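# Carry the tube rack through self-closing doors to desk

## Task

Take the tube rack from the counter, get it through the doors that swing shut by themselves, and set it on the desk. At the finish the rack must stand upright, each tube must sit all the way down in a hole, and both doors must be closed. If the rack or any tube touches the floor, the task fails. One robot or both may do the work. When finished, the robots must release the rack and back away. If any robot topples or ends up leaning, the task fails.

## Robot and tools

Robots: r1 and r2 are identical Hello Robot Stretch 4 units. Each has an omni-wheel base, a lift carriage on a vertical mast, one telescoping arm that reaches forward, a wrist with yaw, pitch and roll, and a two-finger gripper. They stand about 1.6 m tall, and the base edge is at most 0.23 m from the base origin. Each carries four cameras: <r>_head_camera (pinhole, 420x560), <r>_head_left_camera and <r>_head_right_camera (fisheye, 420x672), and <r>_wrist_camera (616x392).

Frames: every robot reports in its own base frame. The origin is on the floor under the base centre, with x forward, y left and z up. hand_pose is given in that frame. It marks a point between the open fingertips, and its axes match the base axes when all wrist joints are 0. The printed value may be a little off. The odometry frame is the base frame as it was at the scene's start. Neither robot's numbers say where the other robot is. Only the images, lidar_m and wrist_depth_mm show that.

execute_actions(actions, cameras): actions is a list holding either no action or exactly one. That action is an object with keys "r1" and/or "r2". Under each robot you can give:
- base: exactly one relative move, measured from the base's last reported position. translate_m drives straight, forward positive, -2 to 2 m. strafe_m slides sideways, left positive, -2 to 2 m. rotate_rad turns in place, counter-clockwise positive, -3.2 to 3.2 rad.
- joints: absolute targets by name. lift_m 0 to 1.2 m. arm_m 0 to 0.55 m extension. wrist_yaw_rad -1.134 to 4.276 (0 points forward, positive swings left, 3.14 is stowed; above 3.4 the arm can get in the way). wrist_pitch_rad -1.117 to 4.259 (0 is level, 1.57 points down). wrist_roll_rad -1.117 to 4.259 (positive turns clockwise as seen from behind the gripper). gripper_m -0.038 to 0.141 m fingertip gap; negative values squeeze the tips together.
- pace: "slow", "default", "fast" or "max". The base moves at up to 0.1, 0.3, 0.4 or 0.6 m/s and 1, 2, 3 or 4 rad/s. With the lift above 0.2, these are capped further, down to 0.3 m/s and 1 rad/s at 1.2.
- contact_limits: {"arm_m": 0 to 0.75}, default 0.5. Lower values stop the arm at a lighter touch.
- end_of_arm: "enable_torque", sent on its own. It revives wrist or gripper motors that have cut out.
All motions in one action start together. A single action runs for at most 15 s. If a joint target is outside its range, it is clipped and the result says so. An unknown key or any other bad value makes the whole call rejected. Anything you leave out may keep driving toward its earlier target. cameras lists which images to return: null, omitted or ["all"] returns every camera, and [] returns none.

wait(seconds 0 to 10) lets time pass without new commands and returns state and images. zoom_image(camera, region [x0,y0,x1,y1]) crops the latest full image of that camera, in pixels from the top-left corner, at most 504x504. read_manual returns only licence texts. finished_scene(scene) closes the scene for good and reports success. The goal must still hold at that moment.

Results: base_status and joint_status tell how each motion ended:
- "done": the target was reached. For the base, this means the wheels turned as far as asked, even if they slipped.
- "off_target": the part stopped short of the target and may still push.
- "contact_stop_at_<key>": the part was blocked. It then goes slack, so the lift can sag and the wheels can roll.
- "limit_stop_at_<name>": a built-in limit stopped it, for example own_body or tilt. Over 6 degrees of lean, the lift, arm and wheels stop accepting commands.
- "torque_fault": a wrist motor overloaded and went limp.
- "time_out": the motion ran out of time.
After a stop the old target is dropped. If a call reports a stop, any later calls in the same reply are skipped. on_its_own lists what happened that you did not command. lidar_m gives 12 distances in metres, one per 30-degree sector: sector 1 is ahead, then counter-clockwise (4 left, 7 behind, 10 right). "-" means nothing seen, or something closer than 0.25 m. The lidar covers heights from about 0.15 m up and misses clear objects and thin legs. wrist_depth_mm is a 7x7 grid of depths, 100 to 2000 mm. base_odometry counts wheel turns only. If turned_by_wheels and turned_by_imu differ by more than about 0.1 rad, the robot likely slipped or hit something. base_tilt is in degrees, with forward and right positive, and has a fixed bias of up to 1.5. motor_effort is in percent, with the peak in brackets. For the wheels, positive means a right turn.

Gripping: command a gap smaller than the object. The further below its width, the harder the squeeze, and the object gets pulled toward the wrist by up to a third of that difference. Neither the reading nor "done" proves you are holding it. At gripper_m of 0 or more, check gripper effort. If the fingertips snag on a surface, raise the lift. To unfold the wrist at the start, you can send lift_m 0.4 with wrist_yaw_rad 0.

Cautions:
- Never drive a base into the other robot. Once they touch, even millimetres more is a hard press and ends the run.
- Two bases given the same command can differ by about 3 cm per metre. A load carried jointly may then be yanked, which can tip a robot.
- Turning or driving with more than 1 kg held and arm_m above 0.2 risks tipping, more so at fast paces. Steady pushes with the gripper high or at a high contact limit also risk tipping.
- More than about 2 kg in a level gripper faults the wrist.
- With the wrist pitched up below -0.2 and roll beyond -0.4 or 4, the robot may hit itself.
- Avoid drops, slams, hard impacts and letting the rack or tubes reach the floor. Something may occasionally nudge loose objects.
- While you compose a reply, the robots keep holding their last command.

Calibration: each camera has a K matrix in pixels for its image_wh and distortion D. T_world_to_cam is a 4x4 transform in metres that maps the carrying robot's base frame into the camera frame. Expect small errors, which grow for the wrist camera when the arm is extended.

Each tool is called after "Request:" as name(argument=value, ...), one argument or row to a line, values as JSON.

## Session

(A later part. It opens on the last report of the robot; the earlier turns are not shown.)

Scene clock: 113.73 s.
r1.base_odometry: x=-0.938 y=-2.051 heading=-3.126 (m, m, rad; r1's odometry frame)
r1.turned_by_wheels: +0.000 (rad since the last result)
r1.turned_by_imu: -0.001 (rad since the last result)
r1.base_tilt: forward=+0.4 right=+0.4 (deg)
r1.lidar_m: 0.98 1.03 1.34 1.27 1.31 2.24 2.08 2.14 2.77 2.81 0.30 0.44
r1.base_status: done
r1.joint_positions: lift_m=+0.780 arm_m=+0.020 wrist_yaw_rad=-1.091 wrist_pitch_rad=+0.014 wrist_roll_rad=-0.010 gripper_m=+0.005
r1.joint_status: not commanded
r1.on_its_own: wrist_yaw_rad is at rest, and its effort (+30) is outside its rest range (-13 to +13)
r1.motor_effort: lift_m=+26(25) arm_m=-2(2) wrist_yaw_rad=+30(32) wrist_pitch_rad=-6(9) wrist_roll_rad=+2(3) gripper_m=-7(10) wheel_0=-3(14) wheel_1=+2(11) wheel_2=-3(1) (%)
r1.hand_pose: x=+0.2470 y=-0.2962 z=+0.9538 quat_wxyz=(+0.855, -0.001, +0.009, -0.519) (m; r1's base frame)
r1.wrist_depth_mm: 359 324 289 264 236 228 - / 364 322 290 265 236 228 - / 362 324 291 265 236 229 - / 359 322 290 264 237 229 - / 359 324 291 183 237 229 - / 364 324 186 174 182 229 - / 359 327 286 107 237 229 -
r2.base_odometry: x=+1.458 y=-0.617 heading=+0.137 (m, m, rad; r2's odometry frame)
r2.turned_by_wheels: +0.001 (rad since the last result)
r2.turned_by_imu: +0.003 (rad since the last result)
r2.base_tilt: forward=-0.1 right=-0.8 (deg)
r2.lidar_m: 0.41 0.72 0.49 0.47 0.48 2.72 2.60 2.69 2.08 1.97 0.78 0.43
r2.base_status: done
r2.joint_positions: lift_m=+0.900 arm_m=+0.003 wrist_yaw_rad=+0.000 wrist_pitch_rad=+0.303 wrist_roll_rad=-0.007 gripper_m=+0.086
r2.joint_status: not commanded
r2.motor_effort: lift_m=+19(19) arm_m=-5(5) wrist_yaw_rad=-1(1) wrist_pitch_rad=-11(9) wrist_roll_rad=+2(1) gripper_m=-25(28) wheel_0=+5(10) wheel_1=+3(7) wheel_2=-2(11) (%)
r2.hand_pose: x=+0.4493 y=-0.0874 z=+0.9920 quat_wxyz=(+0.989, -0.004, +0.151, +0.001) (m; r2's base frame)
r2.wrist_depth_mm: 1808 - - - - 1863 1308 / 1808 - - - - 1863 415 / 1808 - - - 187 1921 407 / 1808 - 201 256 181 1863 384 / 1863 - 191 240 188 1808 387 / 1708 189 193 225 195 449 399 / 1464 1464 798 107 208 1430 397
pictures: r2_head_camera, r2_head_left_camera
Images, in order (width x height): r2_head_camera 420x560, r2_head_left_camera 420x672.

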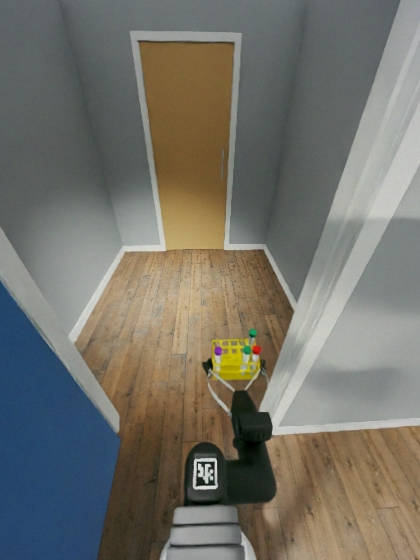

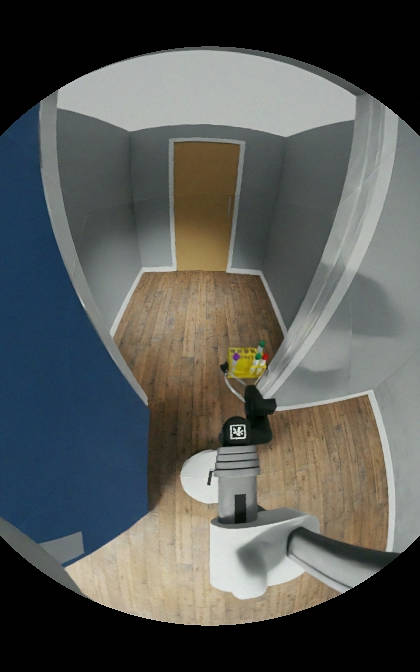

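Request:
execute_actions(
  actions=[
    {"r1":{"joints":{"gripper_m":0.09}},"r2":{"base":{"strafe_m":0.19}}},
  ],
  cameras=[],
)

Request:
execute_actions(
  actions=[
    {"r1":{"base":{"strafe_m":0.1},"joints":{"arm_m":0.0}}},
  ],
  cameras=["r1_head_right_camera","r2_head_left_camera","r1_wrist_camera"],
)

Scene clock: 120.13 s.
r1.base_odometry: x=-0.938 y=-2.051 heading=-3.126 (m, m, rad; r1's odometry frame)
r1.turned_by_wheels: +0.000 (rad since the last result)
r1.turned_by_imu: +0.001 (rad since the last result)
r1.base_tilt: forward=+0.5 right=+0.5 (deg)
r1.lidar_m: 0.99 1.03 1.34 1.26 1.30 2.25 2.09 2.13 2.79 2.82 0.42 0.58
r1.base_status: not commanded
r1.joint_positions: lift_m=+0.780 arm_m=+0.020 wrist_yaw_rad=-1.080 wrist_pitch_rad=+0.014 wrist_roll_rad=-0.010 gripper_m=+0.090
r1.joint_status: all done
r1.motor_effort: lift_m=+25(26) arm_m=-2(2) wrist_yaw_rad=-1(28) wrist_pitch_rad=-8(6) wrist_roll_rad=-1(0) gripper_m=-1(9) wheel_0=-3(3) wheel_1=+2(1) wheel_2=-3(4) (%)
r1.hand_pose: x=+0.2500 y=-0.2956 z=+0.9538 quat_wxyz=(+0.858, -0.001, +0.009, -0.514) (m; r1's base frame)
r1.wrist_depth_mm: 469 442 415 397 301 362 - / 469 442 418 394 364 - - / 469 442 421 397 368 - - / 469 445 415 397 366 - - / 473 445 415 397 298 - - / 466 442 204 394 199 - - / 473 445 418 107 301 366 -
r2.base_odometry: x=+1.433 y=-0.429 heading=+0.137 (m, m, rad; r2's odometry frame)
r2.turned_by_wheels: +0.000 (rad since the last result)
r2.turned_by_imu: -0.002 (rad since the last result)
r2.base_tilt: forward=-0.1 right=-0.9 (deg)
r2.lidar_m: 0.43 0.37 0.25 - 0.26 0.25 2.61 2.72 2.28 2.14 0.76 0.44
r2.base_status: done
r2.joint_positions: lift_m=+0.900 arm_m=+0.003 wrist_yaw_rad=+0.000 wrist_pitch_rad=+0.303 wrist_roll_rad=-0.007 gripper_m=+0.086
r2.joint_status: not commanded
r2.motor_effort: lift_m=+19(19) arm_m=-5(5) wrist_yaw_rad=-2(6) wrist_pitch_rad=-9(8) wrist_roll_rad=+1(2) gripper_m=-29(27) wheel_0=-6(11) wheel_1=+2(9) wheel_2=+1(4) (%)
r2.hand_pose: x=+0.4493 y=-0.0874 z=+0.9920 quat_wxyz=(+0.989, -0.004, +0.151, +0.001) (m; r2's base frame)
r2.wrist_depth_mm: 1537 - - - - - 1537 / 1537 - - - - - 1576 / 1537 - - - 222 - 1499 / 1537 - 200 256 181 - 1499 / 1576 - 191 240 189 - 1537 / 1537 189 193 225 195 1756 1499 / 1430 1464 809 107 211 1499 1464
pictures: none
No camera images: the call's "cameras" was empty. Leave "cameras" out to get every camera's image.

Scene clock: 121.60 s.
r1.base_odometry: x=-0.936 y=-2.151 heading=-3.126 (m, m, rad; r1's odometry frame)
r1.turned_by_wheels: +0.000 (rad since the last result)
r1.turned_by_imu: +0.000 (rad since the last result)
r1.base_tilt: forward=+0.5 right=+0.3 (deg)
r1.lidar_m: 1.01 1.02 1.23 1.17 1.20 1.61 2.10 2.13 2.79 2.90 0.51 0.67
r1.base_status: done
r1.joint_positions: lift_m=+0.780 arm_m=+0.004 wrist_yaw_rad=-1.080 wrist_pitch_rad=+0.014 wrist_roll_rad=-0.010 gripper_m=+0.090
r1.joint_status: all done
joint sent to its limit — the command would take r1.arm_m past its lower limit, so that joint was sent only as far as its limit.
r1.motor_effort: lift_m=+25(25) arm_m=-7(6) wrist_yaw_rad=+1(0) wrist_pitch_rad=-6(8) wrist_roll_rad=+0(0) gripper_m=-3(1) wheel_0=-2(9) wheel_1=+1(12) wheel_2=+0(2) (%)
r1.hand_pose: x=+0.2336 y=-0.2956 z=+0.9538 quat_wxyz=(+0.858, -0.001, +0.008, -0.514) (m; r1's base frame)
r1.wrist_depth_mm: 597 569 525 496 473 - - / 597 564 530 504 462 - - / 597 559 521 500 462 - - / 603 559 525 500 462 - - / 597 564 530 500 466 - - / 603 559 203 496 200 - - / 591 564 535 106 462 462 -
r2.base_odometry: x=+1.433 y=-0.429 heading=+0.137 (m, m, rad; r2's odometry frame)
r2.turned_by_wheels: +0.000 (rad since the last result)
r2.turned_by_imu: +0.000 (rad since the last result)
r2.base_tilt: forward=-0.1 right=-0.9 (deg)
r2.lidar_m: 0.40 0.40 0.25 - 0.25 0.25 2.60 2.67 2.29 2.16 0.76 0.41
r2.base_status: not commanded
r2.joint_positions: lift_m=+0.900 arm_m=+0.003 wrist_yaw_rad=+0.000 wrist_pitch_rad=+0.303 wrist_roll_rad=-0.007 gripper_m=+0.086
r2.joint_status: not commanded
r2.motor_effort: lift_m=+19(19) arm_m=-5(5) wrist_yaw_rad=-2(2) wrist_pitch_rad=-9(7) wrist_roll_rad=+1(1) gripper_m=-26(23) wheel_0=-5(5) wheel_1=+3(3) wheel_2=+1(1) (%)
r2.hand_pose: x=+0.4493 y=-0.0874 z=+0.9920 quat_wxyz=(+0.989, -0.004, +0.151, +0.001) (m; r2's base frame)
r2.wrist_depth_mm: 1576 - - - - - 1537 / 1537 - - - - - 1499 / 1499 - - - 220 - 1537 / 1537 - 200 256 181 - 1537 / 1537 - 191 239 189 - 1537 / 1618 189 193 224 195 1756 1537 / 1430 1464 788 107 211 1464 1430
pictures: r1_head_right_camera, r1_wrist_camera, r2_head_left_camera
camera_calibration (this result's frames):
r1_wrist_camera: T_world_to_cam=[[-0.873879, -0.485354, 0.0277023, 0.032146], [-0.0349162, 0.00582594, -0.999373, 1.01387], [0.484889, -0.874298, -0.0220379, -0.127578], [0, 0, 0, 1]] pos_world=[0.125354, -0.101846, 1.00954]
Images, in order (width x height): r1_head_right_camera 420x672, r1_wrist_camera 616x392, r2_head_left_camera 420x672.

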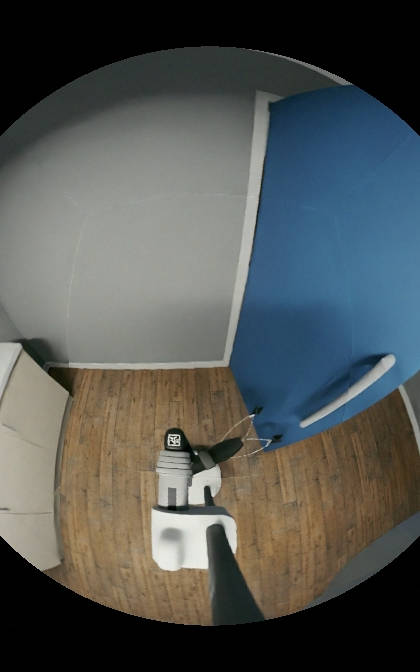

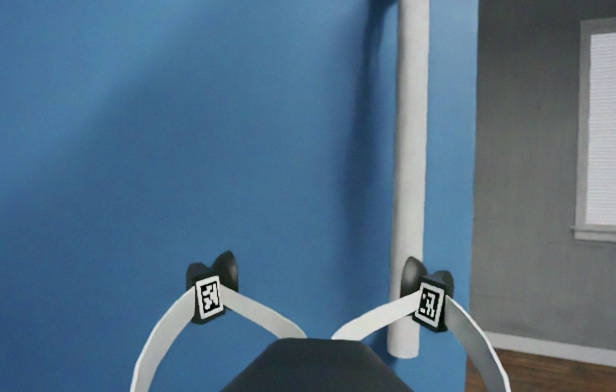

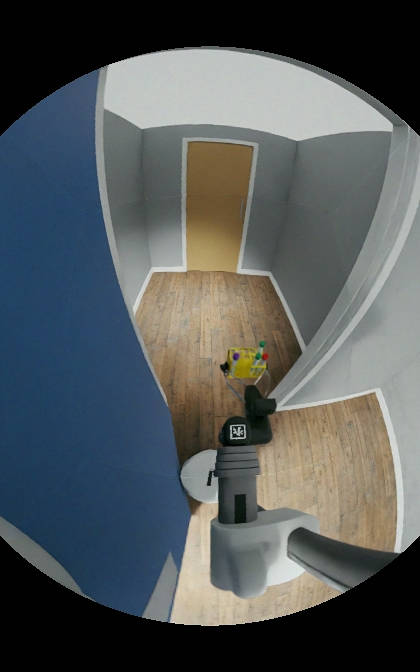

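Request:
execute_actions(
  actions=[
    {"r1":{"base":{"translate_m":-0.15},"joints":{"wrist_pitch_rad":1.6,"wrist_yaw_rad":0,"gripper_m":0.05}},"r2":{"base":{"strafe_m":0.04},"pace":"slow"}},
  ],
  cameras=[],
)

Request:
execute_actions(
  actions=[
    {"r1":{"base":{"strafe_m":-0.88}}},
  ],
  cameras=["r1_head_left_camera"],
)

Scene clock: 125.43 s.
r1.base_odometry: x=-0.786 y=-2.148 heading=-3.126 (m, m, rad; r1's odometry frame)
r1.turned_by_wheels: +0.000 (rad since the last result)
r1.turned_by_imu: +0.001 (rad since the last result)
r1.base_tilt: forward=+0.4 right=+0.3 (deg)
r1.lidar_m: 1.15 1.19 1.22 1.15 1.20 2.09 1.95 2.01 2.60 2.91 0.52 0.67
r1.base_status: done
r1.joint_positions: lift_m=+0.780 arm_m=+0.004 wrist_yaw_rad=+0.000 wrist_pitch_rad=+1.600 wrist_roll_rad=-0.010 gripper_m=+0.050
r1.joint_status: all done
r1.motor_effort: lift_m=+26(26) arm_m=-7(7) wrist_yaw_rad=+0(3) wrist_pitch_rad=+1(6) wrist_roll_rad=+0(1) gripper_m=-3(7) wheel_0=-1(7) wheel_1=-3(8) wheel_2=+2(13) (%)
r1.hand_pose: x=+0.1663 y=-0.0874 z=+0.6694 quat_wxyz=(+0.697, -0.003, +0.717, +0.003) (m; r1's base frame)
r1.wrist_depth_mm: 904 904 891 904 917 891 640 / 917 917 904 904 878 866 661 / 917 917 917 904 878 878 891 / 917 931 904 917 904 878 904 / 931 917 683 683 891 904 891 / 946 917 196 691 194 917 891 / 946 946 707 107 917 891 904
r2.base_odometry: x=+1.427 y=-0.389 heading=+0.137 (m, m, rad; r2's odometry frame)
r2.turned_by_wheels: +0.000 (rad since the last result)
r2.turned_by_imu: +0.001 (rad since the last result)
r2.base_tilt: forward=-0.1 right=-0.8 (deg)
r2.lidar_m: 0.43 0.34 0.25 - 0.25 0.25 2.61 2.71 2.30 2.21 0.78 0.41
r2.base_status: done
r2.joint_positions: lift_m=+0.900 arm_m=+0.003 wrist_yaw_rad=+0.000 wrist_pitch_rad=+0.303 wrist_roll_rad=-0.007 gripper_m=+0.086
r2.joint_status: not commanded
r2.motor_effort: lift_m=+19(19) arm_m=-5(5) wrist_yaw_rad=-1(1) wrist_pitch_rad=-13(11) wrist_roll_rad=+1(1) gripper_m=-26(26) wheel_0=-6(12) wheel_1=+7(13) wheel_2=+0(0) (%)
r2.hand_pose: x=+0.4493 y=-0.0874 z=+0.9920 quat_wxyz=(+0.989, -0.004, +0.151, +0.001) (m; r2's base frame)
r2.wrist_depth_mm: 1464 - - - - - 1576 / 1499 - - - - - 1618 / 1499 - - - 220 - 1576 / 1499 - 201 255 181 - 1618 / 1499 - 191 238 189 - 1618 / 1499 189 194 225 195 1708 1537 / 1397 1499 809 107 210 1499 1464
pictures: none
No camera images: the call's "cameras" was empty. Leave "cameras" out to get every camera's image.

Scene clock: 129.70 s.
r1.base_odometry: x=-0.800 y=-1.269 heading=-3.126 (m, m, rad; r1's odometry frame)
r1.turned_by_wheels: +0.000 (rad since the last result)
r1.turned_by_imu: +0.004 (rad since the last result)
r1.base_tilt: forward=+0.4 right=+0.3 (deg)
r1.lidar_m: 0.49 0.45 0.43 2.05 2.11 2.02 1.88 1.93 2.14 2.04 1.84 1.27
r1.base_status: done
r1.joint_positions: lift_m=+0.780 arm_m=+0.004 wrist_yaw_rad=+0.000 wrist_pitch_rad=+1.600 wrist_roll_rad=-0.010 gripper_m=+0.050
r1.joint_status: not commanded
r1.motor_effort: lift_m=+25(25) arm_m=-7(6) wrist_yaw_rad=+3(0) wrist_pitch_rad=+0(0) wrist_roll_rad=+0(0) gripper_m=-6(5) wheel_0=+0(5) wheel_1=-1(10) wheel_2=+0(4) (%)
r1.hand_pose: x=+0.1663 y=-0.0874 z=+0.6694 quat_wxyz=(+0.697, -0.003, +0.717, +0.003) (m; r1's base frame)
r1.wrist_depth_mm: 621 741 715 891 891 866 878 / 591 891 931 891 891 878 878 / 946 917 904 917 891 878 878 / 931 931 917 904 891 891 891 / 931 931 691 699 917 904 878 / 946 931 198 683 194 904 891 / 946 931 691 107 917 904 904
r2.base_odometry: x=+1.427 y=-0.389 heading=+0.137 (m, m, rad; r2's odometry frame)
r2.turned_by_wheels: +0.000 (rad since the last result)
r2.turned_by_imu: +0.001 (rad since the last result)
r2.base_tilt: forward=-0.1 right=-0.8 (deg)
r2.lidar_m: 0.40 0.34 0.25 - 0.25 0.26 0.51 0.50 2.32 2.21 0.78 0.44
r2.base_status: not commanded
r2.joint_positions: lift_m=+0.900 arm_m=+0.003 wrist_yaw_rad=+0.000 wrist_pitch_rad=+0.303 wrist_roll_rad=-0.007 gripper_m=+0.086
r2.joint_status: not commanded
r2.motor_effort: lift_m=+19(19) arm_m=-5(5) wrist_yaw_rad=-1(0) wrist_pitch_rad=-10(9) wrist_roll_rad=+1(1) gripper_m=-24(25) wheel_0=-6(6) wheel_1=+6(6) wheel_2=+0(0) (%)
r2.hand_pose: x=+0.4493 y=-0.0874 z=+0.9920 quat_wxyz=(+0.989, -0.004, +0.151, +0.001) (m; r2's base frame)
r2.wrist_depth_mm: 1499 - - - - - 1618 / 1464 - - - - - 1618 / 1499 - - - 220 - 1618 / 1499 - 200 255 181 - 1618 / 1499 - 191 239 188 - 1618 / 1499 189 193 225 194 1756 1576 / 1430 1499 788 107 211 1499 1499
pictures: r1_head_left_camera
Images, in order (width x height): r1_head_left_camera 420x672.

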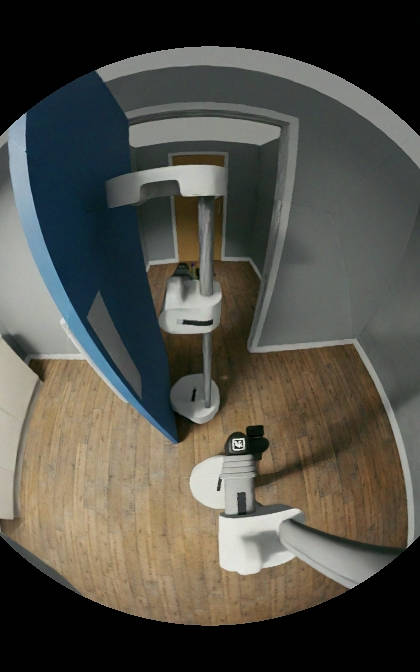

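Request:
execute_actions(
  actions=[
    {"r1":{"base":{"translate_m":0.2}},"r2":{"base":{"translate_m":0.15}}},
  ],
  cameras=[],
)

Request:
execute_actions(
  actions=[
    {"r1":{"base":{"strafe_m":0.08}},"r2":{"base":{"strafe_m":-0.04},"pace":"slow"}},
  ],
  cameras=["r1_head_left_camera","r2_head_left_camera"],
)

Scene clock: 133.17 s.
r1.base_odometry: x=-1.000 y=-1.272 heading=-3.126 (m, m, rad; r1's odometry frame)
r1.turned_by_wheels: +0.000 (rad since the last result)
r1.turned_by_imu: +0.001 (rad since the last result)
r1.base_tilt: forward=+0.4 right=+0.2 (deg)
r1.lidar_m: 0.44 0.45 0.29 2.05 2.12 2.23 2.08 2.14 2.13 2.03 1.55 1.09
r1.base_status: done
r1.joint_positions: lift_m=+0.780 arm_m=+0.004 wrist_yaw_rad=+0.000 wrist_pitch_rad=+1.600 wrist_roll_rad=-0.010 gripper_m=+0.050
r1.joint_status: not commanded
r1.motor_effort: lift_m=+25(25) arm_m=-6(6) wrist_yaw_rad=+1(1) wrist_pitch_rad=+0(1) wrist_roll_rad=+2(1) gripper_m=+0(3) wheel_0=+2(9) wheel_1=+3(6) wheel_2=-2(13) (%)
r1.hand_pose: x=+0.1663 y=-0.0874 z=+0.6694 quat_wxyz=(+0.697, -0.003, +0.717, +0.004) (m; r1's base frame)
r1.wrist_depth_mm: 634 683 683 878 904 878 878 / 603 854 904 904 891 891 878 / 569 854 917 904 878 891 878 / 544 778 891 917 904 917 878 / 750 904 699 699 904 917 904 / 917 931 197 699 194 891 917 / 946 946 699 107 917 904 904
r2.base_odometry: x=+1.576 y=-0.369 heading=+0.137 (m, m, rad; r2's odometry frame)
r2.turned_by_wheels: +0.000 (rad since the last result)
r2.turned_by_imu: +0.001 (rad since the last result)
r2.base_tilt: forward=-0.1 right=-0.8 (deg)
r2.lidar_m: 0.42 0.37 0.25 - 0.25 0.25 0.46 0.46 2.32 1.67 0.68 0.44
r2.base_status: done
r2.joint_positions: lift_m=+0.900 arm_m=+0.003 wrist_yaw_rad=+0.000 wrist_pitch_rad=+0.303 wrist_roll_rad=-0.007 gripper_m=+0.086
r2.joint_status: not commanded
r2.motor_effort: lift_m=+19(19) arm_m=-5(5) wrist_yaw_rad=-2(1) wrist_pitch_rad=-8(9) wrist_roll_rad=+2(1) gripper_m=-24(28) wheel_0=+2(11) wheel_1=+6(11) wheel_2=-3(10) (%)
r2.hand_pose: x=+0.4493 y=-0.0874 z=+0.9920 quat_wxyz=(+0.989, -0.004, +0.151, +0.001) (m; r2's base frame)
r2.wrist_depth_mm: 1499 - - - - - 1618 / 1499 - - - - - 1618 / 1499 - - - 220 - 1618 / 1499 - 201 255 181 - 1576 / 1499 - 191 240 188 - 1576 / 1499 189 193 224 195 1708 1576 / 1397 1464 788 107 210 1464 1464
pictures: none
No camera images: the call's "cameras" was empty. Leave "cameras" out to get every camera's image.

Scene clock: 134.87 s.
r1.base_odometry: x=-0.998 y=-1.352 heading=-3.126 (m, m, rad; r1's odometry frame)
r1.turned_by_wheels: +0.000 (rad since the last result)
r1.turned_by_imu: +0.006 (rad since the last result)
r1.base_tilt: forward=+0.5 right=+0.4 (deg)
r1.lidar_m: 0.43 0.25 0.29 1.97 2.04 2.25 2.08 2.14 2.22 2.11 1.53 1.14
r1.base_status: done
r1.joint_positions: lift_m=+0.780 arm_m=+0.004 wrist_yaw_rad=+0.000 wrist_pitch_rad=+1.600 wrist_roll_rad=-0.010 gripper_m=+0.050
r1.joint_status: not commanded
r1.motor_effort: lift_m=+25(25) arm_m=-6(6) wrist_yaw_rad=+2(3) wrist_pitch_rad=+0(0) wrist_roll_rad=+1(1) gripper_m=-7(3) wheel_0=+0(11) wheel_1=+5(24) wheel_2=-2(14) (%)
r1.hand_pose: x=+0.1663 y=-0.0874 z=+0.6695 quat_wxyz=(+0.697, -0.003, +0.717, +0.004) (m; r1's base frame)
r1.wrist_depth_mm: 452 676 691 676 891 878 878 / 421 661 917 904 878 891 854 / 399 597 917 891 891 878 891 / 373 539 854 904 891 891 878 / 362 917 691 683 917 904 904 / 931 917 198 699 195 904 891 / 931 917 699 106 904 904 891
r2.base_odometry: x=+1.581 y=-0.408 heading=+0.138 (m, m, rad; r2's odometry frame)
r2.turned_by_wheels: +0.000 (rad since the last result)
r2.turned_by_imu: +0.001 (rad since the last result)
r2.base_tilt: forward=-0.1 right=-0.8 (deg)
r2.lidar_m: 0.42 0.45 0.25 0.25 0.25 0.25 0.43 0.43 2.28 1.69 0.64 0.41
r2.base_status: done
r2.joint_positions: lift_m=+0.900 arm_m=+0.003 wrist_yaw_rad=+0.000 wrist_pitch_rad=+0.303 wrist_roll_rad=-0.007 gripper_m=+0.086
r2.joint_status: not commanded
r2.motor_effort: lift_m=+19(19) arm_m=-5(5) wrist_yaw_rad=-2(1) wrist_pitch_rad=-8(11) wrist_roll_rad=+1(1) gripper_m=-29(26) wheel_0=+5(14) wheel_1=-3(7) wheel_2=+0(1) (%)
r2.hand_pose: x=+0.4493 y=-0.0874 z=+0.9920 quat_wxyz=(+0.989, -0.004, +0.151, +0.001) (m; r2's base frame)
r2.wrist_depth_mm: 1499 - - - - - 1576 / 1537 - - - - - 1537 / 1576 - - - 220 - 1537 / 1576 - 200 - 181 - 1537 / 1576 - 191 239 189 - 1537 / 1576 189 193 225 194 1756 1537 / 1397 1499 798 107 210 1464 1430
pictures: r1_head_left_camera, r2_head_left_camera
Images, in order (width x height): r1_head_left_camera 420x672, r2_head_left_camera 420x672.

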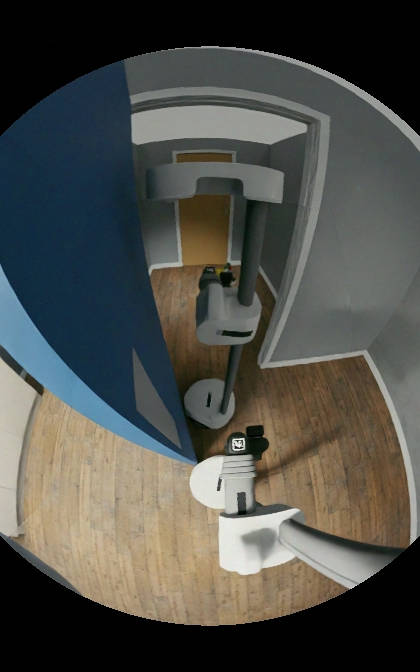

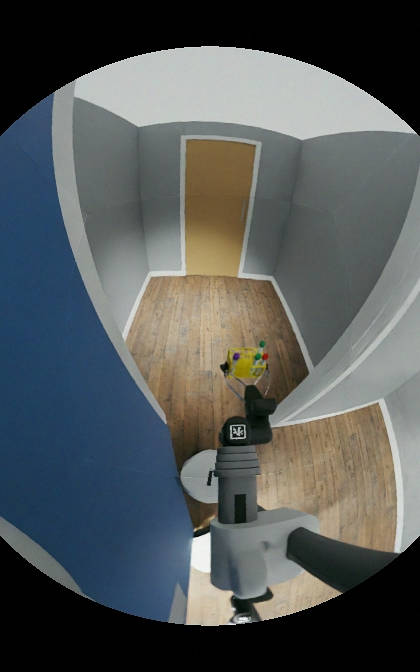

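Request:
execute_actions(
  actions=[
    {"r1":{"base":{"strafe_m":-0.1}},"r2":{"base":{"translate_m":0.08}}},
  ],
  cameras=[],
)

Request:
execute_actions(
  actions=[
    {"r1":{"base":{"translate_m":0.17}}},
  ],
  cameras=["r1_head_left_camera","r2_head_left_camera"],
)

Scene clock: 137.83 s.
r1.base_odometry: x=-1.000 y=-1.252 heading=-3.126 (m, m, rad; r1's odometry frame)
r1.turned_by_wheels: +0.000 (rad since the last result)
r1.turned_by_imu: +0.001 (rad since the last result)
r1.base_tilt: forward=+0.5 right=+0.3 (deg)
r1.lidar_m: 0.52 0.25 0.25 2.06 2.13 2.23 2.09 2.11 2.12 2.01 1.55 1.09
r1.base_status: done
r1.joint_positions: lift_m=+0.780 arm_m=+0.004 wrist_yaw_rad=+0.000 wrist_pitch_rad=+1.600 wrist_roll_rad=-0.010 gripper_m=+0.050
r1.joint_status: not commanded
r1.motor_effort: lift_m=+25(25) arm_m=-6(6) wrist_yaw_rad=+1(1) wrist_pitch_rad=+0(1) wrist_roll_rad=+0(1) gripper_m=-4(4) wheel_0=+1(10) wheel_1=-3(13) wheel_2=+0(2) (%)
r1.hand_pose: x=+0.1663 y=-0.0874 z=+0.6695 quat_wxyz=(+0.697, -0.003, +0.717, +0.004) (m; r1's base frame)
r1.wrist_depth_mm: 508 741 768 891 891 891 891 / 462 732 917 904 891 878 878 / 424 627 917 917 891 891 891 / 389 564 917 891 904 891 891 / 931 917 691 683 891 904 904 / 917 946 198 699 194 904 917 / 946 917 699 107 904 917 904
r2.base_odometry: x=+1.660 y=-0.397 heading=+0.138 (m, m, rad; r2's odometry frame)
r2.turned_by_wheels: +0.001 (rad since the last result)
r2.turned_by_imu: +0.002 (rad since the last result)
r2.base_tilt: forward=-0.2 right=-0.8 (deg)
r2.lidar_m: 0.42 0.48 0.25 0.25 - 0.25 0.34 0.52 2.27 1.31 0.60 0.44
r2.base_status: done
r2.joint_positions: lift_m=+0.900 arm_m=+0.003 wrist_yaw_rad=+0.000 wrist_pitch_rad=+0.303 wrist_roll_rad=-0.007 gripper_m=+0.086
r2.joint_status: not commanded
r2.motor_effort: lift_m=+19(19) arm_m=-5(5) wrist_yaw_rad=-1(6) wrist_pitch_rad=-10(9) wrist_roll_rad=+1(2) gripper_m=-27(26) wheel_0=+2(8) wheel_1=+5(12) wheel_2=+0(11) (%)
r2.hand_pose: x=+0.4493 y=-0.0874 z=+0.9920 quat_wxyz=(+0.989, -0.004, +0.151, +0.001) (m; r2's base frame)
r2.wrist_depth_mm: 1537 - - - - - 1537 / 1537 - - - - - 1537 / 1576 - - - 177 - 1537 / 1576 - 201 255 180 - 1537 / 1537 - 191 239 188 - 1537 / 1576 189 193 225 194 1756 1499 / 1464 1464 788 107 209 1430 1430
pictures: none
No camera images: the call's "cameras" was empty. Leave "cameras" out to get every camera's image.

Scene clock: 139.77 s.
r1.base_odometry: x=-1.170 y=-1.254 heading=-3.126 (m, m, rad; r1's odometry frame)
r1.turned_by_wheels: +0.000 (rad since the last result)
r1.turned_by_imu: +0.000 (rad since the last result)
r1.base_tilt: forward=+0.6 right=+0.3 (deg)
r1.lidar_m: 0.34 0.36 0.25 0.25 2.35 2.42 2.25 2.31 2.11 2.00 1.29 0.93
r1.base_status: done
r1.joint_positions: lift_m=+0.780 arm_m=+0.004 wrist_yaw_rad=+0.000 wrist_pitch_rad=+1.600 wrist_roll_rad=-0.010 gripper_m=+0.050
r1.joint_status: not commanded
r1.motor_effort: lift_m=+25(25) arm_m=-6(6) wrist_yaw_rad=+2(0) wrist_pitch_rad=+0(1) wrist_roll_rad=+1(1) gripper_m=-3(6) wheel_0=+0(8) wheel_1=+3(13) wheel_2=-2(16) (%)
r1.hand_pose: x=+0.1663 y=-0.0874 z=+0.6695 quat_wxyz=(+0.697, -0.003, +0.717, +0.004) (m; r1's base frame)
r1.wrist_depth_mm: 668 676 661 878 891 891 878 / 615 699 691 904 904 878 878 / 564 842 904 904 891 904 878 / 525 768 904 904 904 891 866 / 488 683 699 699 904 904 891 / 462 634 196 691 194 917 891 / 436 917 699 107 931 917 917
r2.base_odometry: x=+1.660 y=-0.397 heading=+0.138 (m, m, rad; r2's odometry frame)
r2.turned_by_wheels: +0.000 (rad since the last result)
r2.turned_by_imu: +0.000 (rad since the last result)
r2.base_tilt: forward=-0.1 right=-0.8 (deg)
r2.lidar_m: 0.42 0.51 0.26 0.25 0.25 0.25 0.37 0.36 2.26 1.33 0.60 0.42
r2.base_status: not commanded
r2.joint_positions: lift_m=+0.900 arm_m=+0.003 wrist_yaw_rad=+0.000 wrist_pitch_rad=+0.303 wrist_roll_rad=-0.007 gripper_m=+0.086
r2.joint_status: not commanded
r2.motor_effort: lift_m=+19(19) arm_m=-5(5) wrist_yaw_rad=-1(1) wrist_pitch_rad=-9(8) wrist_roll_rad=+1(1) gripper_m=-26(27) wheel_0=+2(2) wheel_1=+5(5) wheel_2=+0(0) (%)
r2.hand_pose: x=+0.4493 y=-0.0874 z=+0.9920 quat_wxyz=(+0.989, -0.004, +0.151, +0.001) (m; r2's base frame)
r2.wrist_depth_mm: 1537 - - - - - 1537 / 1576 - - - - - 1537 / 1537 - - - 176 - 1499 / 1576 - 202 256 181 - 1576 / 1576 - 191 239 187 - 1499 / 1537 189 193 225 194 1756 1537 / 1397 1464 798 107 209 1499 1464
pictures: r1_head_left_camera, r2_head_left_camera
Images, in order (width x height): r1_head_left_camera 420x672, r2_head_left_camera 420x672.

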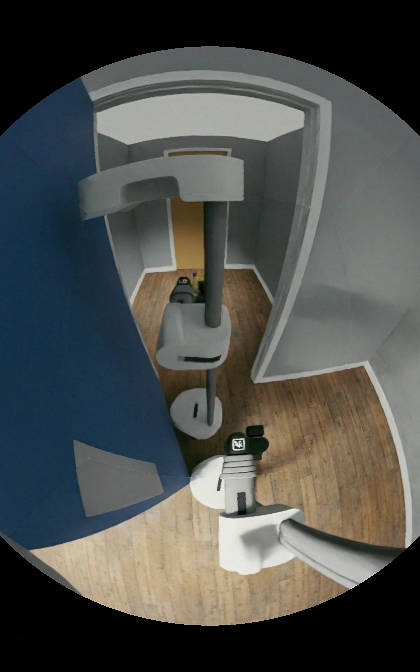

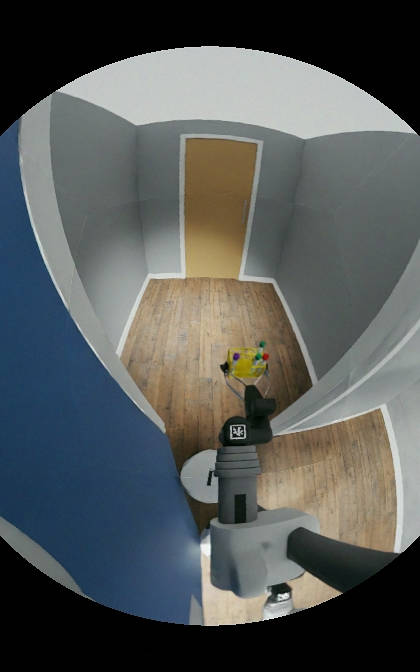

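Request:
execute_actions(
  actions=[
    {"r2":{"base":{"translate_m":0.85}}},
  ],
  cameras=[],
)

Request:
execute_actions(
  actions=[
    {"r1":{"base":{"translate_m":0.6}},"r2":{"base":{"strafe_m":-0.75}}},
  ],
  cameras=["r1_head_left_camera","r2_head_left_camera"],
)

Scene clock: 146.00 s.
r1.base_odometry: x=-1.170 y=-1.254 heading=-3.126 (m, m, rad; r1's odometry frame)
r1.turned_by_wheels: +0.000 (rad since the last result)
r1.turned_by_imu: +0.001 (rad since the last result)
r1.base_tilt: forward=+0.5 right=+0.6 (deg)
r1.lidar_m: 1.19 0.44 0.25 0.25 2.32 2.41 2.25 2.31 2.11 2.02 1.29 0.92
r1.base_status: not commanded
r1.joint_positions: lift_m=+0.780 arm_m=+0.004 wrist_yaw_rad=+0.000 wrist_pitch_rad=+1.600 wrist_roll_rad=-0.010 gripper_m=+0.050
r1.joint_status: not commanded
r1.motor_effort: lift_m=+25(25) arm_m=-7(6) wrist_yaw_rad=-2(0) wrist_pitch_rad=-1(1) wrist_roll_rad=+0(1) gripper_m=-3(4) wheel_0=+0(0) wheel_1=+3(3) wheel_2=-2(2) (%)
r1.hand_pose: x=+0.1663 y=-0.0874 z=+0.6695 quat_wxyz=(+0.697, -0.003, +0.717, +0.004) (m; r1's base frame)
r1.wrist_depth_mm: 661 904 904 878 891 878 891 / 615 904 931 891 891 866 891 / 569 854 917 891 891 878 878 / 525 759 904 904 904 904 878 / 496 691 691 691 917 904 891 / 462 621 197 699 193 904 904 / 433 946 707 107 917 904 904
r2.base_odometry: x=+2.502 y=-0.280 heading=+0.139 (m, m, rad; r2's odometry frame)
r2.turned_by_wheels: +0.001 (rad since the last result)
r2.turned_by_imu: +0.003 (rad since the last result)
r2.base_tilt: forward=-0.1 right=-0.8 (deg)
r2.lidar_m: 0.40 1.40 1.00 0.94 0.58 0.56 0.93 3.59 0.68 1.09 1.15 0.41
r2.base_status: done
r2.joint_positions: lift_m=+0.900 arm_m=+0.003 wrist_yaw_rad=+0.000 wrist_pitch_rad=+0.303 wrist_roll_rad=-0.007 gripper_m=+0.086
r2.joint_status: not commanded
r2.motor_effort: lift_m=+19(19) arm_m=-5(5) wrist_yaw_rad=-1(2) wrist_pitch_rad=-9(11) wrist_roll_rad=+1(1) gripper_m=-26(27) wheel_0=+4(6) wheel_1=+3(7) wheel_2=+0(13) (%)
r2.hand_pose: x=+0.4493 y=-0.0874 z=+0.9920 quat_wxyz=(+0.989, -0.004, +0.151, +0.001) (m; r2's base frame)
r2.wrist_depth_mm: 1464 1464 1499 1464 1464 1464 1464 / 1499 1537 1576 1576 1537 1576 1499 / 1537 1661 1618 1661 174 1618 1537 / 1576 1756 201 257 180 1708 1499 / 1576 1808 191 239 187 1808 1499 / 1576 189 193 225 194 1708 1499 / 1430 1430 798 107 210 1499 1430
pictures: none
No camera images: the call's "cameras" was empty. Leave "cameras" out to get every camera's image.

Scene clock: 149.83 s.
r1.base_odometry: x=-1.770 y=-1.264 heading=-3.126 (m, m, rad; r1's odometry frame)
r1.turned_by_wheels: +0.000 (rad since the last result)
r1.turned_by_imu: +0.001 (rad since the last result)
r1.base_tilt: forward=+0.5 right=+0.2 (deg)
r1.lidar_m: 2.56 1.68 0.38 0.25 0.25 0.25 0.25 2.91 2.08 1.33 0.44 0.48
r1.base_status: done
r1.joint_positions: lift_m=+0.780 arm_m=+0.004 wrist_yaw_rad=+0.000 wrist_pitch_rad=+1.600 wrist_roll_rad=-0.010 gripper_m=+0.050
r1.joint_status: not commanded
r1.motor_effort: lift_m=+25(25) arm_m=-6(7) wrist_yaw_rad=+1(2) wrist_pitch_rad=-1(1) wrist_roll_rad=+2(0) gripper_m=-1(2) wheel_0=-1(7) wheel_1=+5(9) wheel_2=+1(9) (%)
r1.hand_pose: x=+0.1663 y=-0.0874 z=+0.6695 quat_wxyz=(+0.697, -0.003, +0.717, +0.004) (m; r1's base frame)
r1.wrist_depth_mm: 904 917 878 904 891 878 433 / 931 891 904 904 904 634 415 / 904 917 891 891 904 715 683 / 798 931 904 931 904 904 891 / 661 904 691 691 891 891 891 / 574 715 197 683 194 891 891 / 521 591 699 106 904 891 891
r2.base_odometry: x=+2.606 y=-1.023 heading=+0.139 (m, m, rad; r2's odometry frame)
r2.turned_by_wheels: +0.000 (rad since the last result)
r2.turned_by_imu: +0.002 (rad since the last result)
r2.base_tilt: forward=-0.1 right=-0.8 (deg)
r2.lidar_m: 0.40 1.88 1.79 1.69 0.89 0.42 0.37 0.40 0.37 0.34 0.35 0.42
r2.base_status: done
r2.joint_positions: lift_m=+0.900 arm_m=+0.003 wrist_yaw_rad=+0.000 wrist_pitch_rad=+0.303 wrist_roll_rad=-0.007 gripper_m=+0.086
r2.joint_status: not commanded
r2.motor_effort: lift_m=+19(19) arm_m=-5(5) wrist_yaw_rad=-2(1) wrist_pitch_rad=-10(9) wrist_roll_rad=+1(1) gripper_m=-26(25) wheel_0=+3(9) wheel_1=+0(9) wheel_2=+0(1) (%)
r2.hand_pose: x=+0.4493 y=-0.0874 z=+0.9920 quat_wxyz=(+0.989, -0.004, +0.151, +0.001) (m; r2's base frame)
r2.wrist_depth_mm: 1464 1464 1499 1464 1205 603 418 / 1537 1576 1576 1576 1205 603 413 / 1576 1618 1576 1661 223 597 413 / 1708 1756 201 256 180 591 413 / 1808 1808 191 239 188 580 407 / 1808 189 194 225 194 477 407 / 1464 1499 788 107 210 574 407
pictures: r1_head_left_camera, r2_head_left_camera
Images, in order (width x height): r1_head_left_camera 420x672, r2_head_left_camera 420x672.

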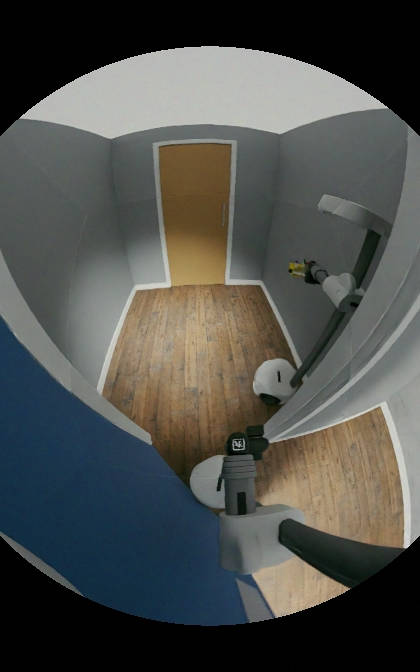

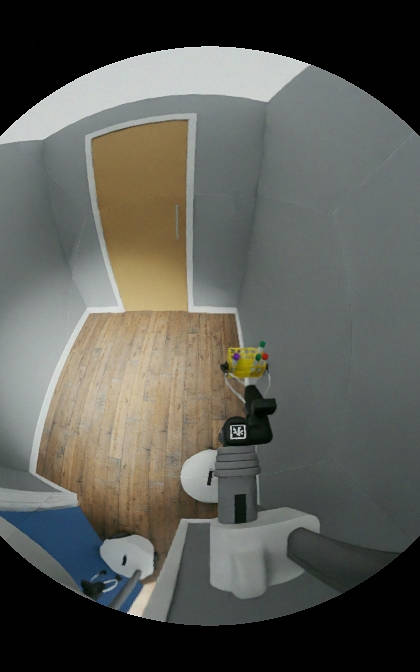

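Request:
execute_actions(
  actions=[
    {"r1":{"base":{"translate_m":0.5},"pace":"slow"},"r2":{"base":{"strafe_m":-0.07}}},
  ],
  cameras=[],
)

Request:
execute_actions(
  actions=[
    {"r1":{"base":{"strafe_m":0.15}}},
  ],
  cameras=[],
)

Request:
execute_actions(
  actions=[
    {"r1":{"base":{"translate_m":1.3},"joints":{"wrist_pitch_rad":0,"gripper_m":0.1,"lift_m":0.85}}},
  ],
  cameras=["r1_head_camera","r1_wrist_camera","r2_head_left_camera"],
)

Scene clock: 158.00 s.
r1.base_odometry: x=-2.269 y=-1.272 heading=-3.125 (m, m, rad; r1's odometry frame)
r1.turned_by_wheels: +0.000 (rad since the last result)
r1.turned_by_imu: +0.001 (rad since the last result)
r1.base_tilt: forward=+0.5 right=+0.3 (deg)
r1.lidar_m: 2.06 1.73 1.19 0.55 0.29 0.25 - 0.25 0.29 0.32 0.48 0.90
r1.base_status: done
r1.joint_positions: lift_m=+0.780 arm_m=+0.004 wrist_yaw_rad=+0.000 wrist_pitch_rad=+1.600 wrist_roll_rad=-0.010 gripper_m=+0.050
r1.joint_status: not commanded
r1.motor_effort: lift_m=+25(25) arm_m=-6(6) wrist_yaw_rad=+0(1) wrist_pitch_rad=-2(0) wrist_roll_rad=+1(1) gripper_m=-3(5) wheel_0=+2(3) wheel_1=+2(8) wheel_2=-1(8) (%)
r1.hand_pose: x=+0.1663 y=-0.0874 z=+0.6695 quat_wxyz=(+0.697, -0.003, +0.717, +0.004) (m; r1's base frame)
r1.wrist_depth_mm: 917 917 904 891 904 904 878 / 931 917 904 891 878 891 661 / 917 917 904 904 904 778 676 / 931 917 904 917 891 878 676 / 931 917 691 699 904 904 891 / 931 946 196 707 194 891 878 / 878 878 691 107 917 597 654
r2.base_odometry: x=+2.615 y=-1.092 heading=+0.139 (m, m, rad; r2's odometry frame)
r2.turned_by_wheels: +0.000 (rad since the last result)
r2.turned_by_imu: +0.002 (rad since the last result)
r2.base_tilt: forward=-0.1 right=-0.8 (deg)
r2.lidar_m: 0.43 1.88 1.85 0.50 0.50 0.39 0.38 0.39 0.30 0.28 0.30 0.41
r2.base_status: done
r2.joint_positions: lift_m=+0.900 arm_m=+0.003 wrist_yaw_rad=+0.000 wrist_pitch_rad=+0.303 wrist_roll_rad=-0.007 gripper_m=+0.086
r2.joint_status: not commanded
r2.motor_effort: lift_m=+19(19) arm_m=-5(5) wrist_yaw_rad=-2(1) wrist_pitch_rad=-9(10) wrist_roll_rad=+1(1) gripper_m=-28(26) wheel_0=+1(15) wheel_1=-1(10) wheel_2=+0(0) (%)
r2.hand_pose: x=+0.4493 y=-0.0874 z=+0.9920 quat_wxyz=(+0.989, -0.004, +0.151, +0.001) (m; r2's base frame)
r2.wrist_depth_mm: 1499 1464 1499 1499 904 449 310 / 1576 1537 1576 1537 878 445 312 / 1661 1661 1661 1618 220 442 309 / 1708 1708 201 255 181 439 307 / 1863 1863 191 238 188 433 306 / 1863 189 193 224 194 355 303 / 1464 1464 788 107 211 427 303
pictures: none
No camera images: the call's "cameras" was empty. Leave "cameras" out to get every camera's image.

Scene clock: 159.73 s.
r1.base_odometry: x=-2.267 y=-1.422 heading=-3.125 (m, m, rad; r1's odometry frame)
r1.turned_by_wheels: +0.000 (rad since the last result)
r1.turned_by_imu: +0.000 (rad since the last result)
r1.base_tilt: forward=+0.5 right=+0.3 (deg)
r1.lidar_m: 2.07 1.51 1.05 0.55 0.29 0.25 - 0.25 0.27 0.49 0.61 1.07
r1.base_status: done
r1.joint_positions: lift_m=+0.780 arm_m=+0.004 wrist_yaw_rad=+0.000 wrist_pitch_rad=+1.600 wrist_roll_rad=-0.010 gripper_m=+0.050
r1.joint_status: not commanded
r1.motor_effort: lift_m=+25(25) arm_m=-6(6) wrist_yaw_rad=+0(0) wrist_pitch_rad=+0(0) wrist_roll_rad=+0(1) gripper_m=-2(3) wheel_0=-1(7) wheel_1=+0(8) wheel_2=+0(1) (%)
r1.hand_pose: x=+0.1663 y=-0.0874 z=+0.6695 quat_wxyz=(+0.697, -0.003, +0.717, +0.004) (m; r1's base frame)
r1.wrist_depth_mm: 917 917 904 891 891 891 904 / 904 904 904 904 891 891 891 / 917 917 917 904 891 904 768 / 931 917 917 904 917 878 891 / 931 931 699 691 904 917 891 / 946 931 196 699 194 917 878 / 788 866 723 107 917 788 707
r2.base_odometry: x=+2.615 y=-1.092 heading=+0.139 (m, m, rad; r2's odometry frame)
r2.turned_by_wheels: +0.000 (rad since the last result)
r2.turned_by_imu: +0.000 (rad since the last result)
r2.base_tilt: forward=-0.1 right=-0.8 (deg)
r2.lidar_m: 0.44 1.89 1.86 0.63 0.61 0.39 0.37 0.40 0.29 0.26 0.29 0.39
r2.base_status: not commanded
r2.joint_positions: lift_m=+0.900 arm_m=+0.003 wrist_yaw_rad=+0.000 wrist_pitch_rad=+0.303 wrist_roll_rad=-0.007 gripper_m=+0.086
r2.joint_status: not commanded
r2.motor_effort: lift_m=+19(19) arm_m=-5(5) wrist_yaw_rad=-2(1) wrist_pitch_rad=-10(8) wrist_roll_rad=+1(1) gripper_m=-26(29) wheel_0=+1(1) wheel_1=-2(1) wheel_2=+0(0) (%)
r2.hand_pose: x=+0.4493 y=-0.0874 z=+0.9920 quat_wxyz=(+0.989, -0.004, +0.151, +0.001) (m; r2's base frame)
r2.wrist_depth_mm: 1464 1499 1499 1499 904 449 312 / 1537 1537 1537 1576 891 445 310 / 1618 1661 1618 1618 220 439 307 / 1756 1708 201 256 181 439 307 / 1863 1808 192 239 188 433 307 / 1808 189 193 226 193 355 303 / 1499 1464 788 107 211 427 303
pictures: none
No camera images: the call's "cameras" was empty. Leave "cameras" out to get every camera's image.

Scene clock: 165.57 s.
r1.base_odometry: x=-3.567 y=-1.443 heading=-3.125 (m, m, rad; r1's odometry frame)
r1.turned_by_wheels: +0.000 (rad since the last result)
r1.turned_by_imu: +0.000 (rad since the last result)
r1.base_tilt: forward=+0.3 right=+0.3 (deg)
r1.lidar_m: 0.80 0.82 1.09 1.05 1.09 1.46 1.46 1.01 0.89 0.98 1.00 0.80
r1.base_status: done
r1.joint_positions: lift_m=+0.850 arm_m=+0.004 wrist_yaw_rad=+0.000 wrist_pitch_rad=+0.002 wrist_roll_rad=-0.010 gripper_m=+0.100
r1.joint_status: all done
r1.motor_effort: lift_m=+25(26) arm_m=-6(6) wrist_yaw_rad=-1(2) wrist_pitch_rad=-10(10) wrist_roll_rad=+1(1) gripper_m=-3(3) wheel_0=+2(4) wheel_1=+2(7) wheel_2=+0(11) (%)
r1.hand_pose: x=+0.4632 y=-0.0874 z=+1.0271 quat_wxyz=(+1.000, -0.005, +0.001, +0.000) (m; r1's base frame)
r1.wrist_depth_mm: 585 591 603 603 615 615 627 / 585 591 597 603 615 609 615 / 591 603 603 609 615 615 627 / 591 591 603 609 621 609 627 / 585 597 603 609 615 609 621 / 585 603 218 609 597 603 627 / 580 597 597 107 609 615 621
r2.base_odometry: x=+2.615 y=-1.092 heading=+0.139 (m, m, rad; r2's odometry frame)
r2.turned_by_wheels: +0.000 (rad since the last result)
r2.turned_by_imu: +0.001 (rad since the last result)
r2.base_tilt: forward=-0.1 right=-0.9 (deg)
r2.lidar_m: 0.41 0.98 1.12 1.70 0.70 0.39 0.37 0.37 0.29 0.28 0.29 0.39
r2.base_status: not commanded
r2.joint_positions: lift_m=+0.900 arm_m=+0.003 wrist_yaw_rad=+0.000 wrist_pitch_rad=+0.303 wrist_roll_rad=-0.007 gripper_m=+0.086
r2.joint_status: not commanded
r2.motor_effort: lift_m=+19(19) arm_m=-5(5) wrist_yaw_rad=-1(2) wrist_pitch_rad=-8(7) wrist_roll_rad=+1(1) gripper_m=-29(28) wheel_0=+1(1) wheel_1=-2(2) wheel_2=+0(0) (%)
r2.hand_pose: x=+0.4493 y=-0.0874 z=+0.9920 quat_wxyz=(+0.989, -0.004, +0.151, +0.001) (m; r2's base frame)
r2.wrist_depth_mm: 1499 1499 1499 1499 904 449 312 / 1025 1576 1537 1576 878 445 310 / 1618 1618 1576 1661 220 439 310 / 1708 1708 201 255 181 439 309 / 1808 1808 191 238 188 433 306 / 1808 189 194 225 194 355 304 / 1182 1499 798 107 210 430 301
pictures: r1_head_camera, r1_wrist_camera, r2_head_left_camera
camera_calibration (this result's frames):
r1_wrist_camera: T_world_to_cam=[[0.0159106, -0.999484, 0.0278867, -0.125463], [-0.0100799, -0.0280491, -0.999556, 1.07968], [0.999823, 0.0156224, -0.010521, -0.22778], [0, 0, 0, 1]] pos_world=[0.240619, -0.0915557, 1.0803]
Images, in order (width x height): r1_head_camera 420x560, r1_wrist_camera 616x392, r2_head_left_camera 420x672.

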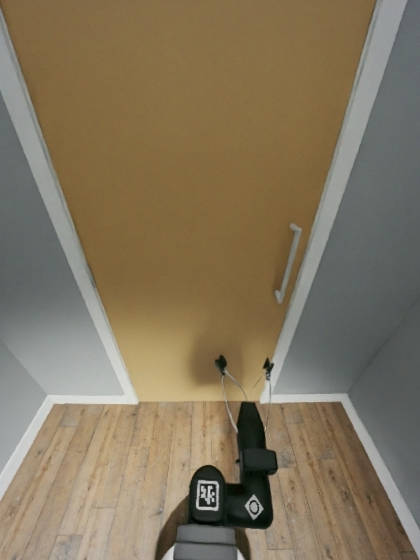

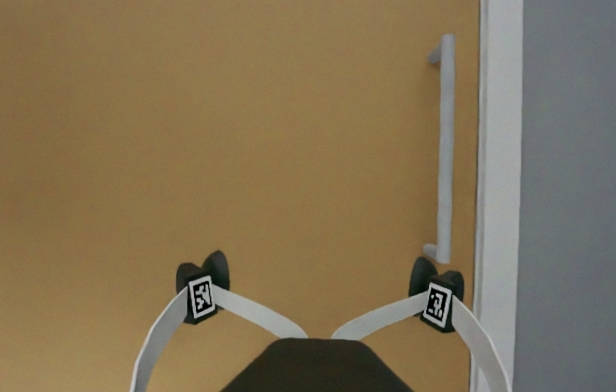

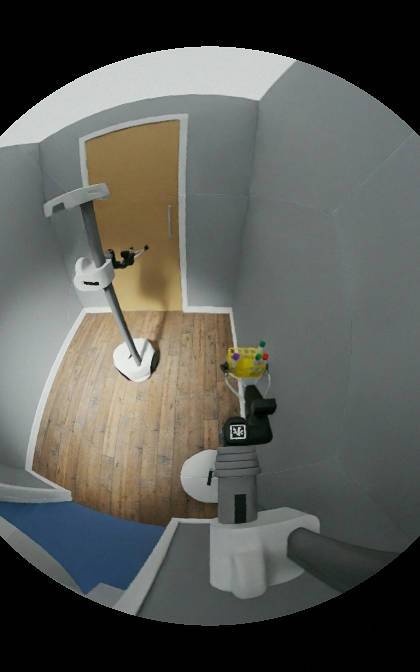

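Request:
execute_actions(
  actions=[
    {"r1":{"base":{"rotate_rad":-0.37},"joints":{"lift_m":0.9,"arm_m":0.2}}},
  ],
  cameras=[],
)

Request:
execute_actions(
  actions=[
    {"r1":{"base":{"strafe_m":0.115},"joints":{"arm_m":0.33}}},
  ],
  cameras=["r1_wrist_camera"],
)

Scene clock: 172.20 s.
r1.base_odometry: x=-3.567 y=-1.443 heading=+2.789 (m, m, rad; r1's odometry frame)
r1.turned_by_wheels: -0.369 (rad since the last result)
r1.turned_by_imu: -0.372 (rad since the last result)
r1.base_tilt: forward=+0.5 right=+0.4 (deg)
r1.lidar_m: 0.80 0.78 0.88 1.07 1.06 1.16 1.47 1.45 0.95 0.91 0.99 1.06
r1.base_status: done
r1.joint_positions: lift_m=+0.900 arm_m=+0.199 wrist_yaw_rad=+0.000 wrist_pitch_rad=+0.002 wrist_roll_rad=-0.010 gripper_m=+0.100
r1.joint_status: all done
r1.motor_effort: lift_m=+26(27) arm_m=+7(5) wrist_yaw_rad=+0(2) wrist_pitch_rad=-5(6) wrist_roll_rad=+2(0) gripper_m=-2(1) wheel_0=+2(4) wheel_1=+3(7) wheel_2=+3(6) (%)
r1.hand_pose: x=+0.6582 y=-0.0874 z=+1.0772 quat_wxyz=(+1.000, -0.005, +0.001, +0.000) (m; r1's base frame)
r1.wrist_depth_mm: 399 427 469 504 574 654 715 / 399 430 477 508 574 654 723 / 402 433 473 504 574 647 723 / 399 436 477 508 591 654 723 / 402 436 466 512 569 654 723 / 399 430 219 521 559 661 732 / 407 433 469 106 597 640 723
r2.base_odometry: x=+2.615 y=-1.092 heading=+0.139 (m, m, rad; r2's odometry frame)
r2.turned_by_wheels: +0.000 (rad since the last result)
r2.turned_by_imu: +0.001 (rad since the last result)
r2.base_tilt: forward=-0.1 right=-0.8 (deg)
r2.lidar_m: 0.41 1.00 1.12 1.69 0.68 0.40 0.37 0.40 0.29 0.27 0.29 0.40
r2.base_status: not commanded
r2.joint_positions: lift_m=+0.900 arm_m=+0.003 wrist_yaw_rad=+0.000 wrist_pitch_rad=+0.303 wrist_roll_rad=-0.007 gripper_m=+0.086
r2.joint_status: not commanded
r2.motor_effort: lift_m=+19(19) arm_m=-5(5) wrist_yaw_rad=-2(2) wrist_pitch_rad=-10(9) wrist_roll_rad=+1(1) gripper_m=-27(26) wheel_0=+1(1) wheel_1=-1(2) wheel_2=+0(0) (%)
r2.hand_pose: x=+0.4493 y=-0.0874 z=+0.9920 quat_wxyz=(+0.989, -0.004, +0.151, +0.001) (m; r2's base frame)
r2.wrist_depth_mm: 1464 1499 1499 1499 917 449 312 / 1537 1537 1576 1576 891 449 310 / 1618 1661 1618 1661 220 442 309 / 1708 1756 200 256 181 439 309 / 1808 1756 191 238 189 436 306 / 1808 189 193 225 195 355 304 / 1464 1499 788 107 210 430 303
pictures: none
No camera images: the call's "cameras" was empty. Leave "cameras" out to get every camera's image.

Scene clock: 173.73 s.
r1.base_odometry: x=-3.607 y=-1.551 heading=+2.789 (m, m, rad; r1's odometry frame)
r1.turned_by_wheels: +0.000 (rad since the last result)
r1.turned_by_imu: +0.000 (rad since the last result)
r1.base_tilt: forward=+0.4 right=+0.3 (deg)
r1.lidar_m: 0.77 0.75 0.82 0.97 0.95 1.02 1.48 1.51 1.12 1.01 1.08 0.98
r1.base_status: done
r1.joint_positions: lift_m=+0.900 arm_m=+0.329 wrist_yaw_rad=+0.000 wrist_pitch_rad=+0.002 wrist_roll_rad=-0.010 gripper_m=+0.100
r1.joint_status: all done
r1.motor_effort: lift_m=+25(26) arm_m=+6(6) wrist_yaw_rad=+2(0) wrist_pitch_rad=-5(7) wrist_roll_rad=+2(0) gripper_m=+1(1) wheel_0=-1(9) wheel_1=+2(11) wheel_2=+0(3) (%)
r1.hand_pose: x=+0.7882 y=-0.0874 z=+1.0772 quat_wxyz=(+1.000, -0.005, +0.001, +0.000) (m; r1's base frame)
r1.wrist_depth_mm: 259 279 304 322 364 418 473 / 260 279 306 327 364 418 473 / 260 281 306 329 364 421 477 / 259 285 309 329 364 424 477 / 260 282 306 330 362 427 484 / 260 279 218 325 355 427 480 / 263 279 306 107 368 410 477
r2.base_odometry: x=+2.615 y=-1.092 heading=+0.139 (m, m, rad; r2's odometry frame)
r2.turned_by_wheels: +0.000 (rad since the last result)
r2.turned_by_imu: +0.000 (rad since the last result)
r2.base_tilt: forward=-0.1 right=-0.9 (deg)
r2.lidar_m: 0.43 1.12 1.16 1.66 0.67 0.40 0.37 0.38 0.28 0.28 0.29 0.38
r2.base_status: not commanded
r2.joint_positions: lift_m=+0.900 arm_m=+0.003 wrist_yaw_rad=+0.000 wrist_pitch_rad=+0.303 wrist_roll_rad=-0.007 gripper_m=+0.086
r2.joint_status: not commanded
r2.motor_effort: lift_m=+19(19) arm_m=-5(5) wrist_yaw_rad=-2(2) wrist_pitch_rad=-10(8) wrist_roll_rad=+1(0) gripper_m=-24(27) wheel_0=+1(1) wheel_1=-2(2) wheel_2=+0(0) (%)
r2.hand_pose: x=+0.4493 y=-0.0874 z=+0.9920 quat_wxyz=(+0.989, -0.004, +0.151, +0.001) (m; r2's base frame)
r2.wrist_depth_mm: 1430 1499 1499 1499 904 449 312 / 1537 1576 1576 1576 891 442 310 / 1661 1661 1618 1618 220 442 309 / 1708 1708 201 255 180 436 306 / 1863 1808 191 240 188 433 306 / 1863 189 193 225 194 357 304 / 1229 1499 798 107 211 427 303
pictures: r1_wrist_camera
camera_calibration (this result's frames):
r1_wrist_camera: T_world_to_cam=[[0.0160541, -0.999482, 0.0278921, -0.132106], [-0.00973386, -0.0280506, -0.999559, 1.13276], [0.999824, 0.0157755, -0.0101791, -0.552613], [0, 0, 0, 1]] pos_world=[0.565663, -0.0915456, 1.13032]
Images, in order (width x height): r1_wrist_camera 616x392.

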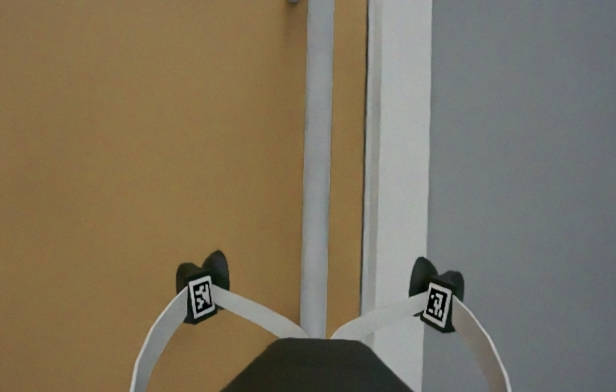

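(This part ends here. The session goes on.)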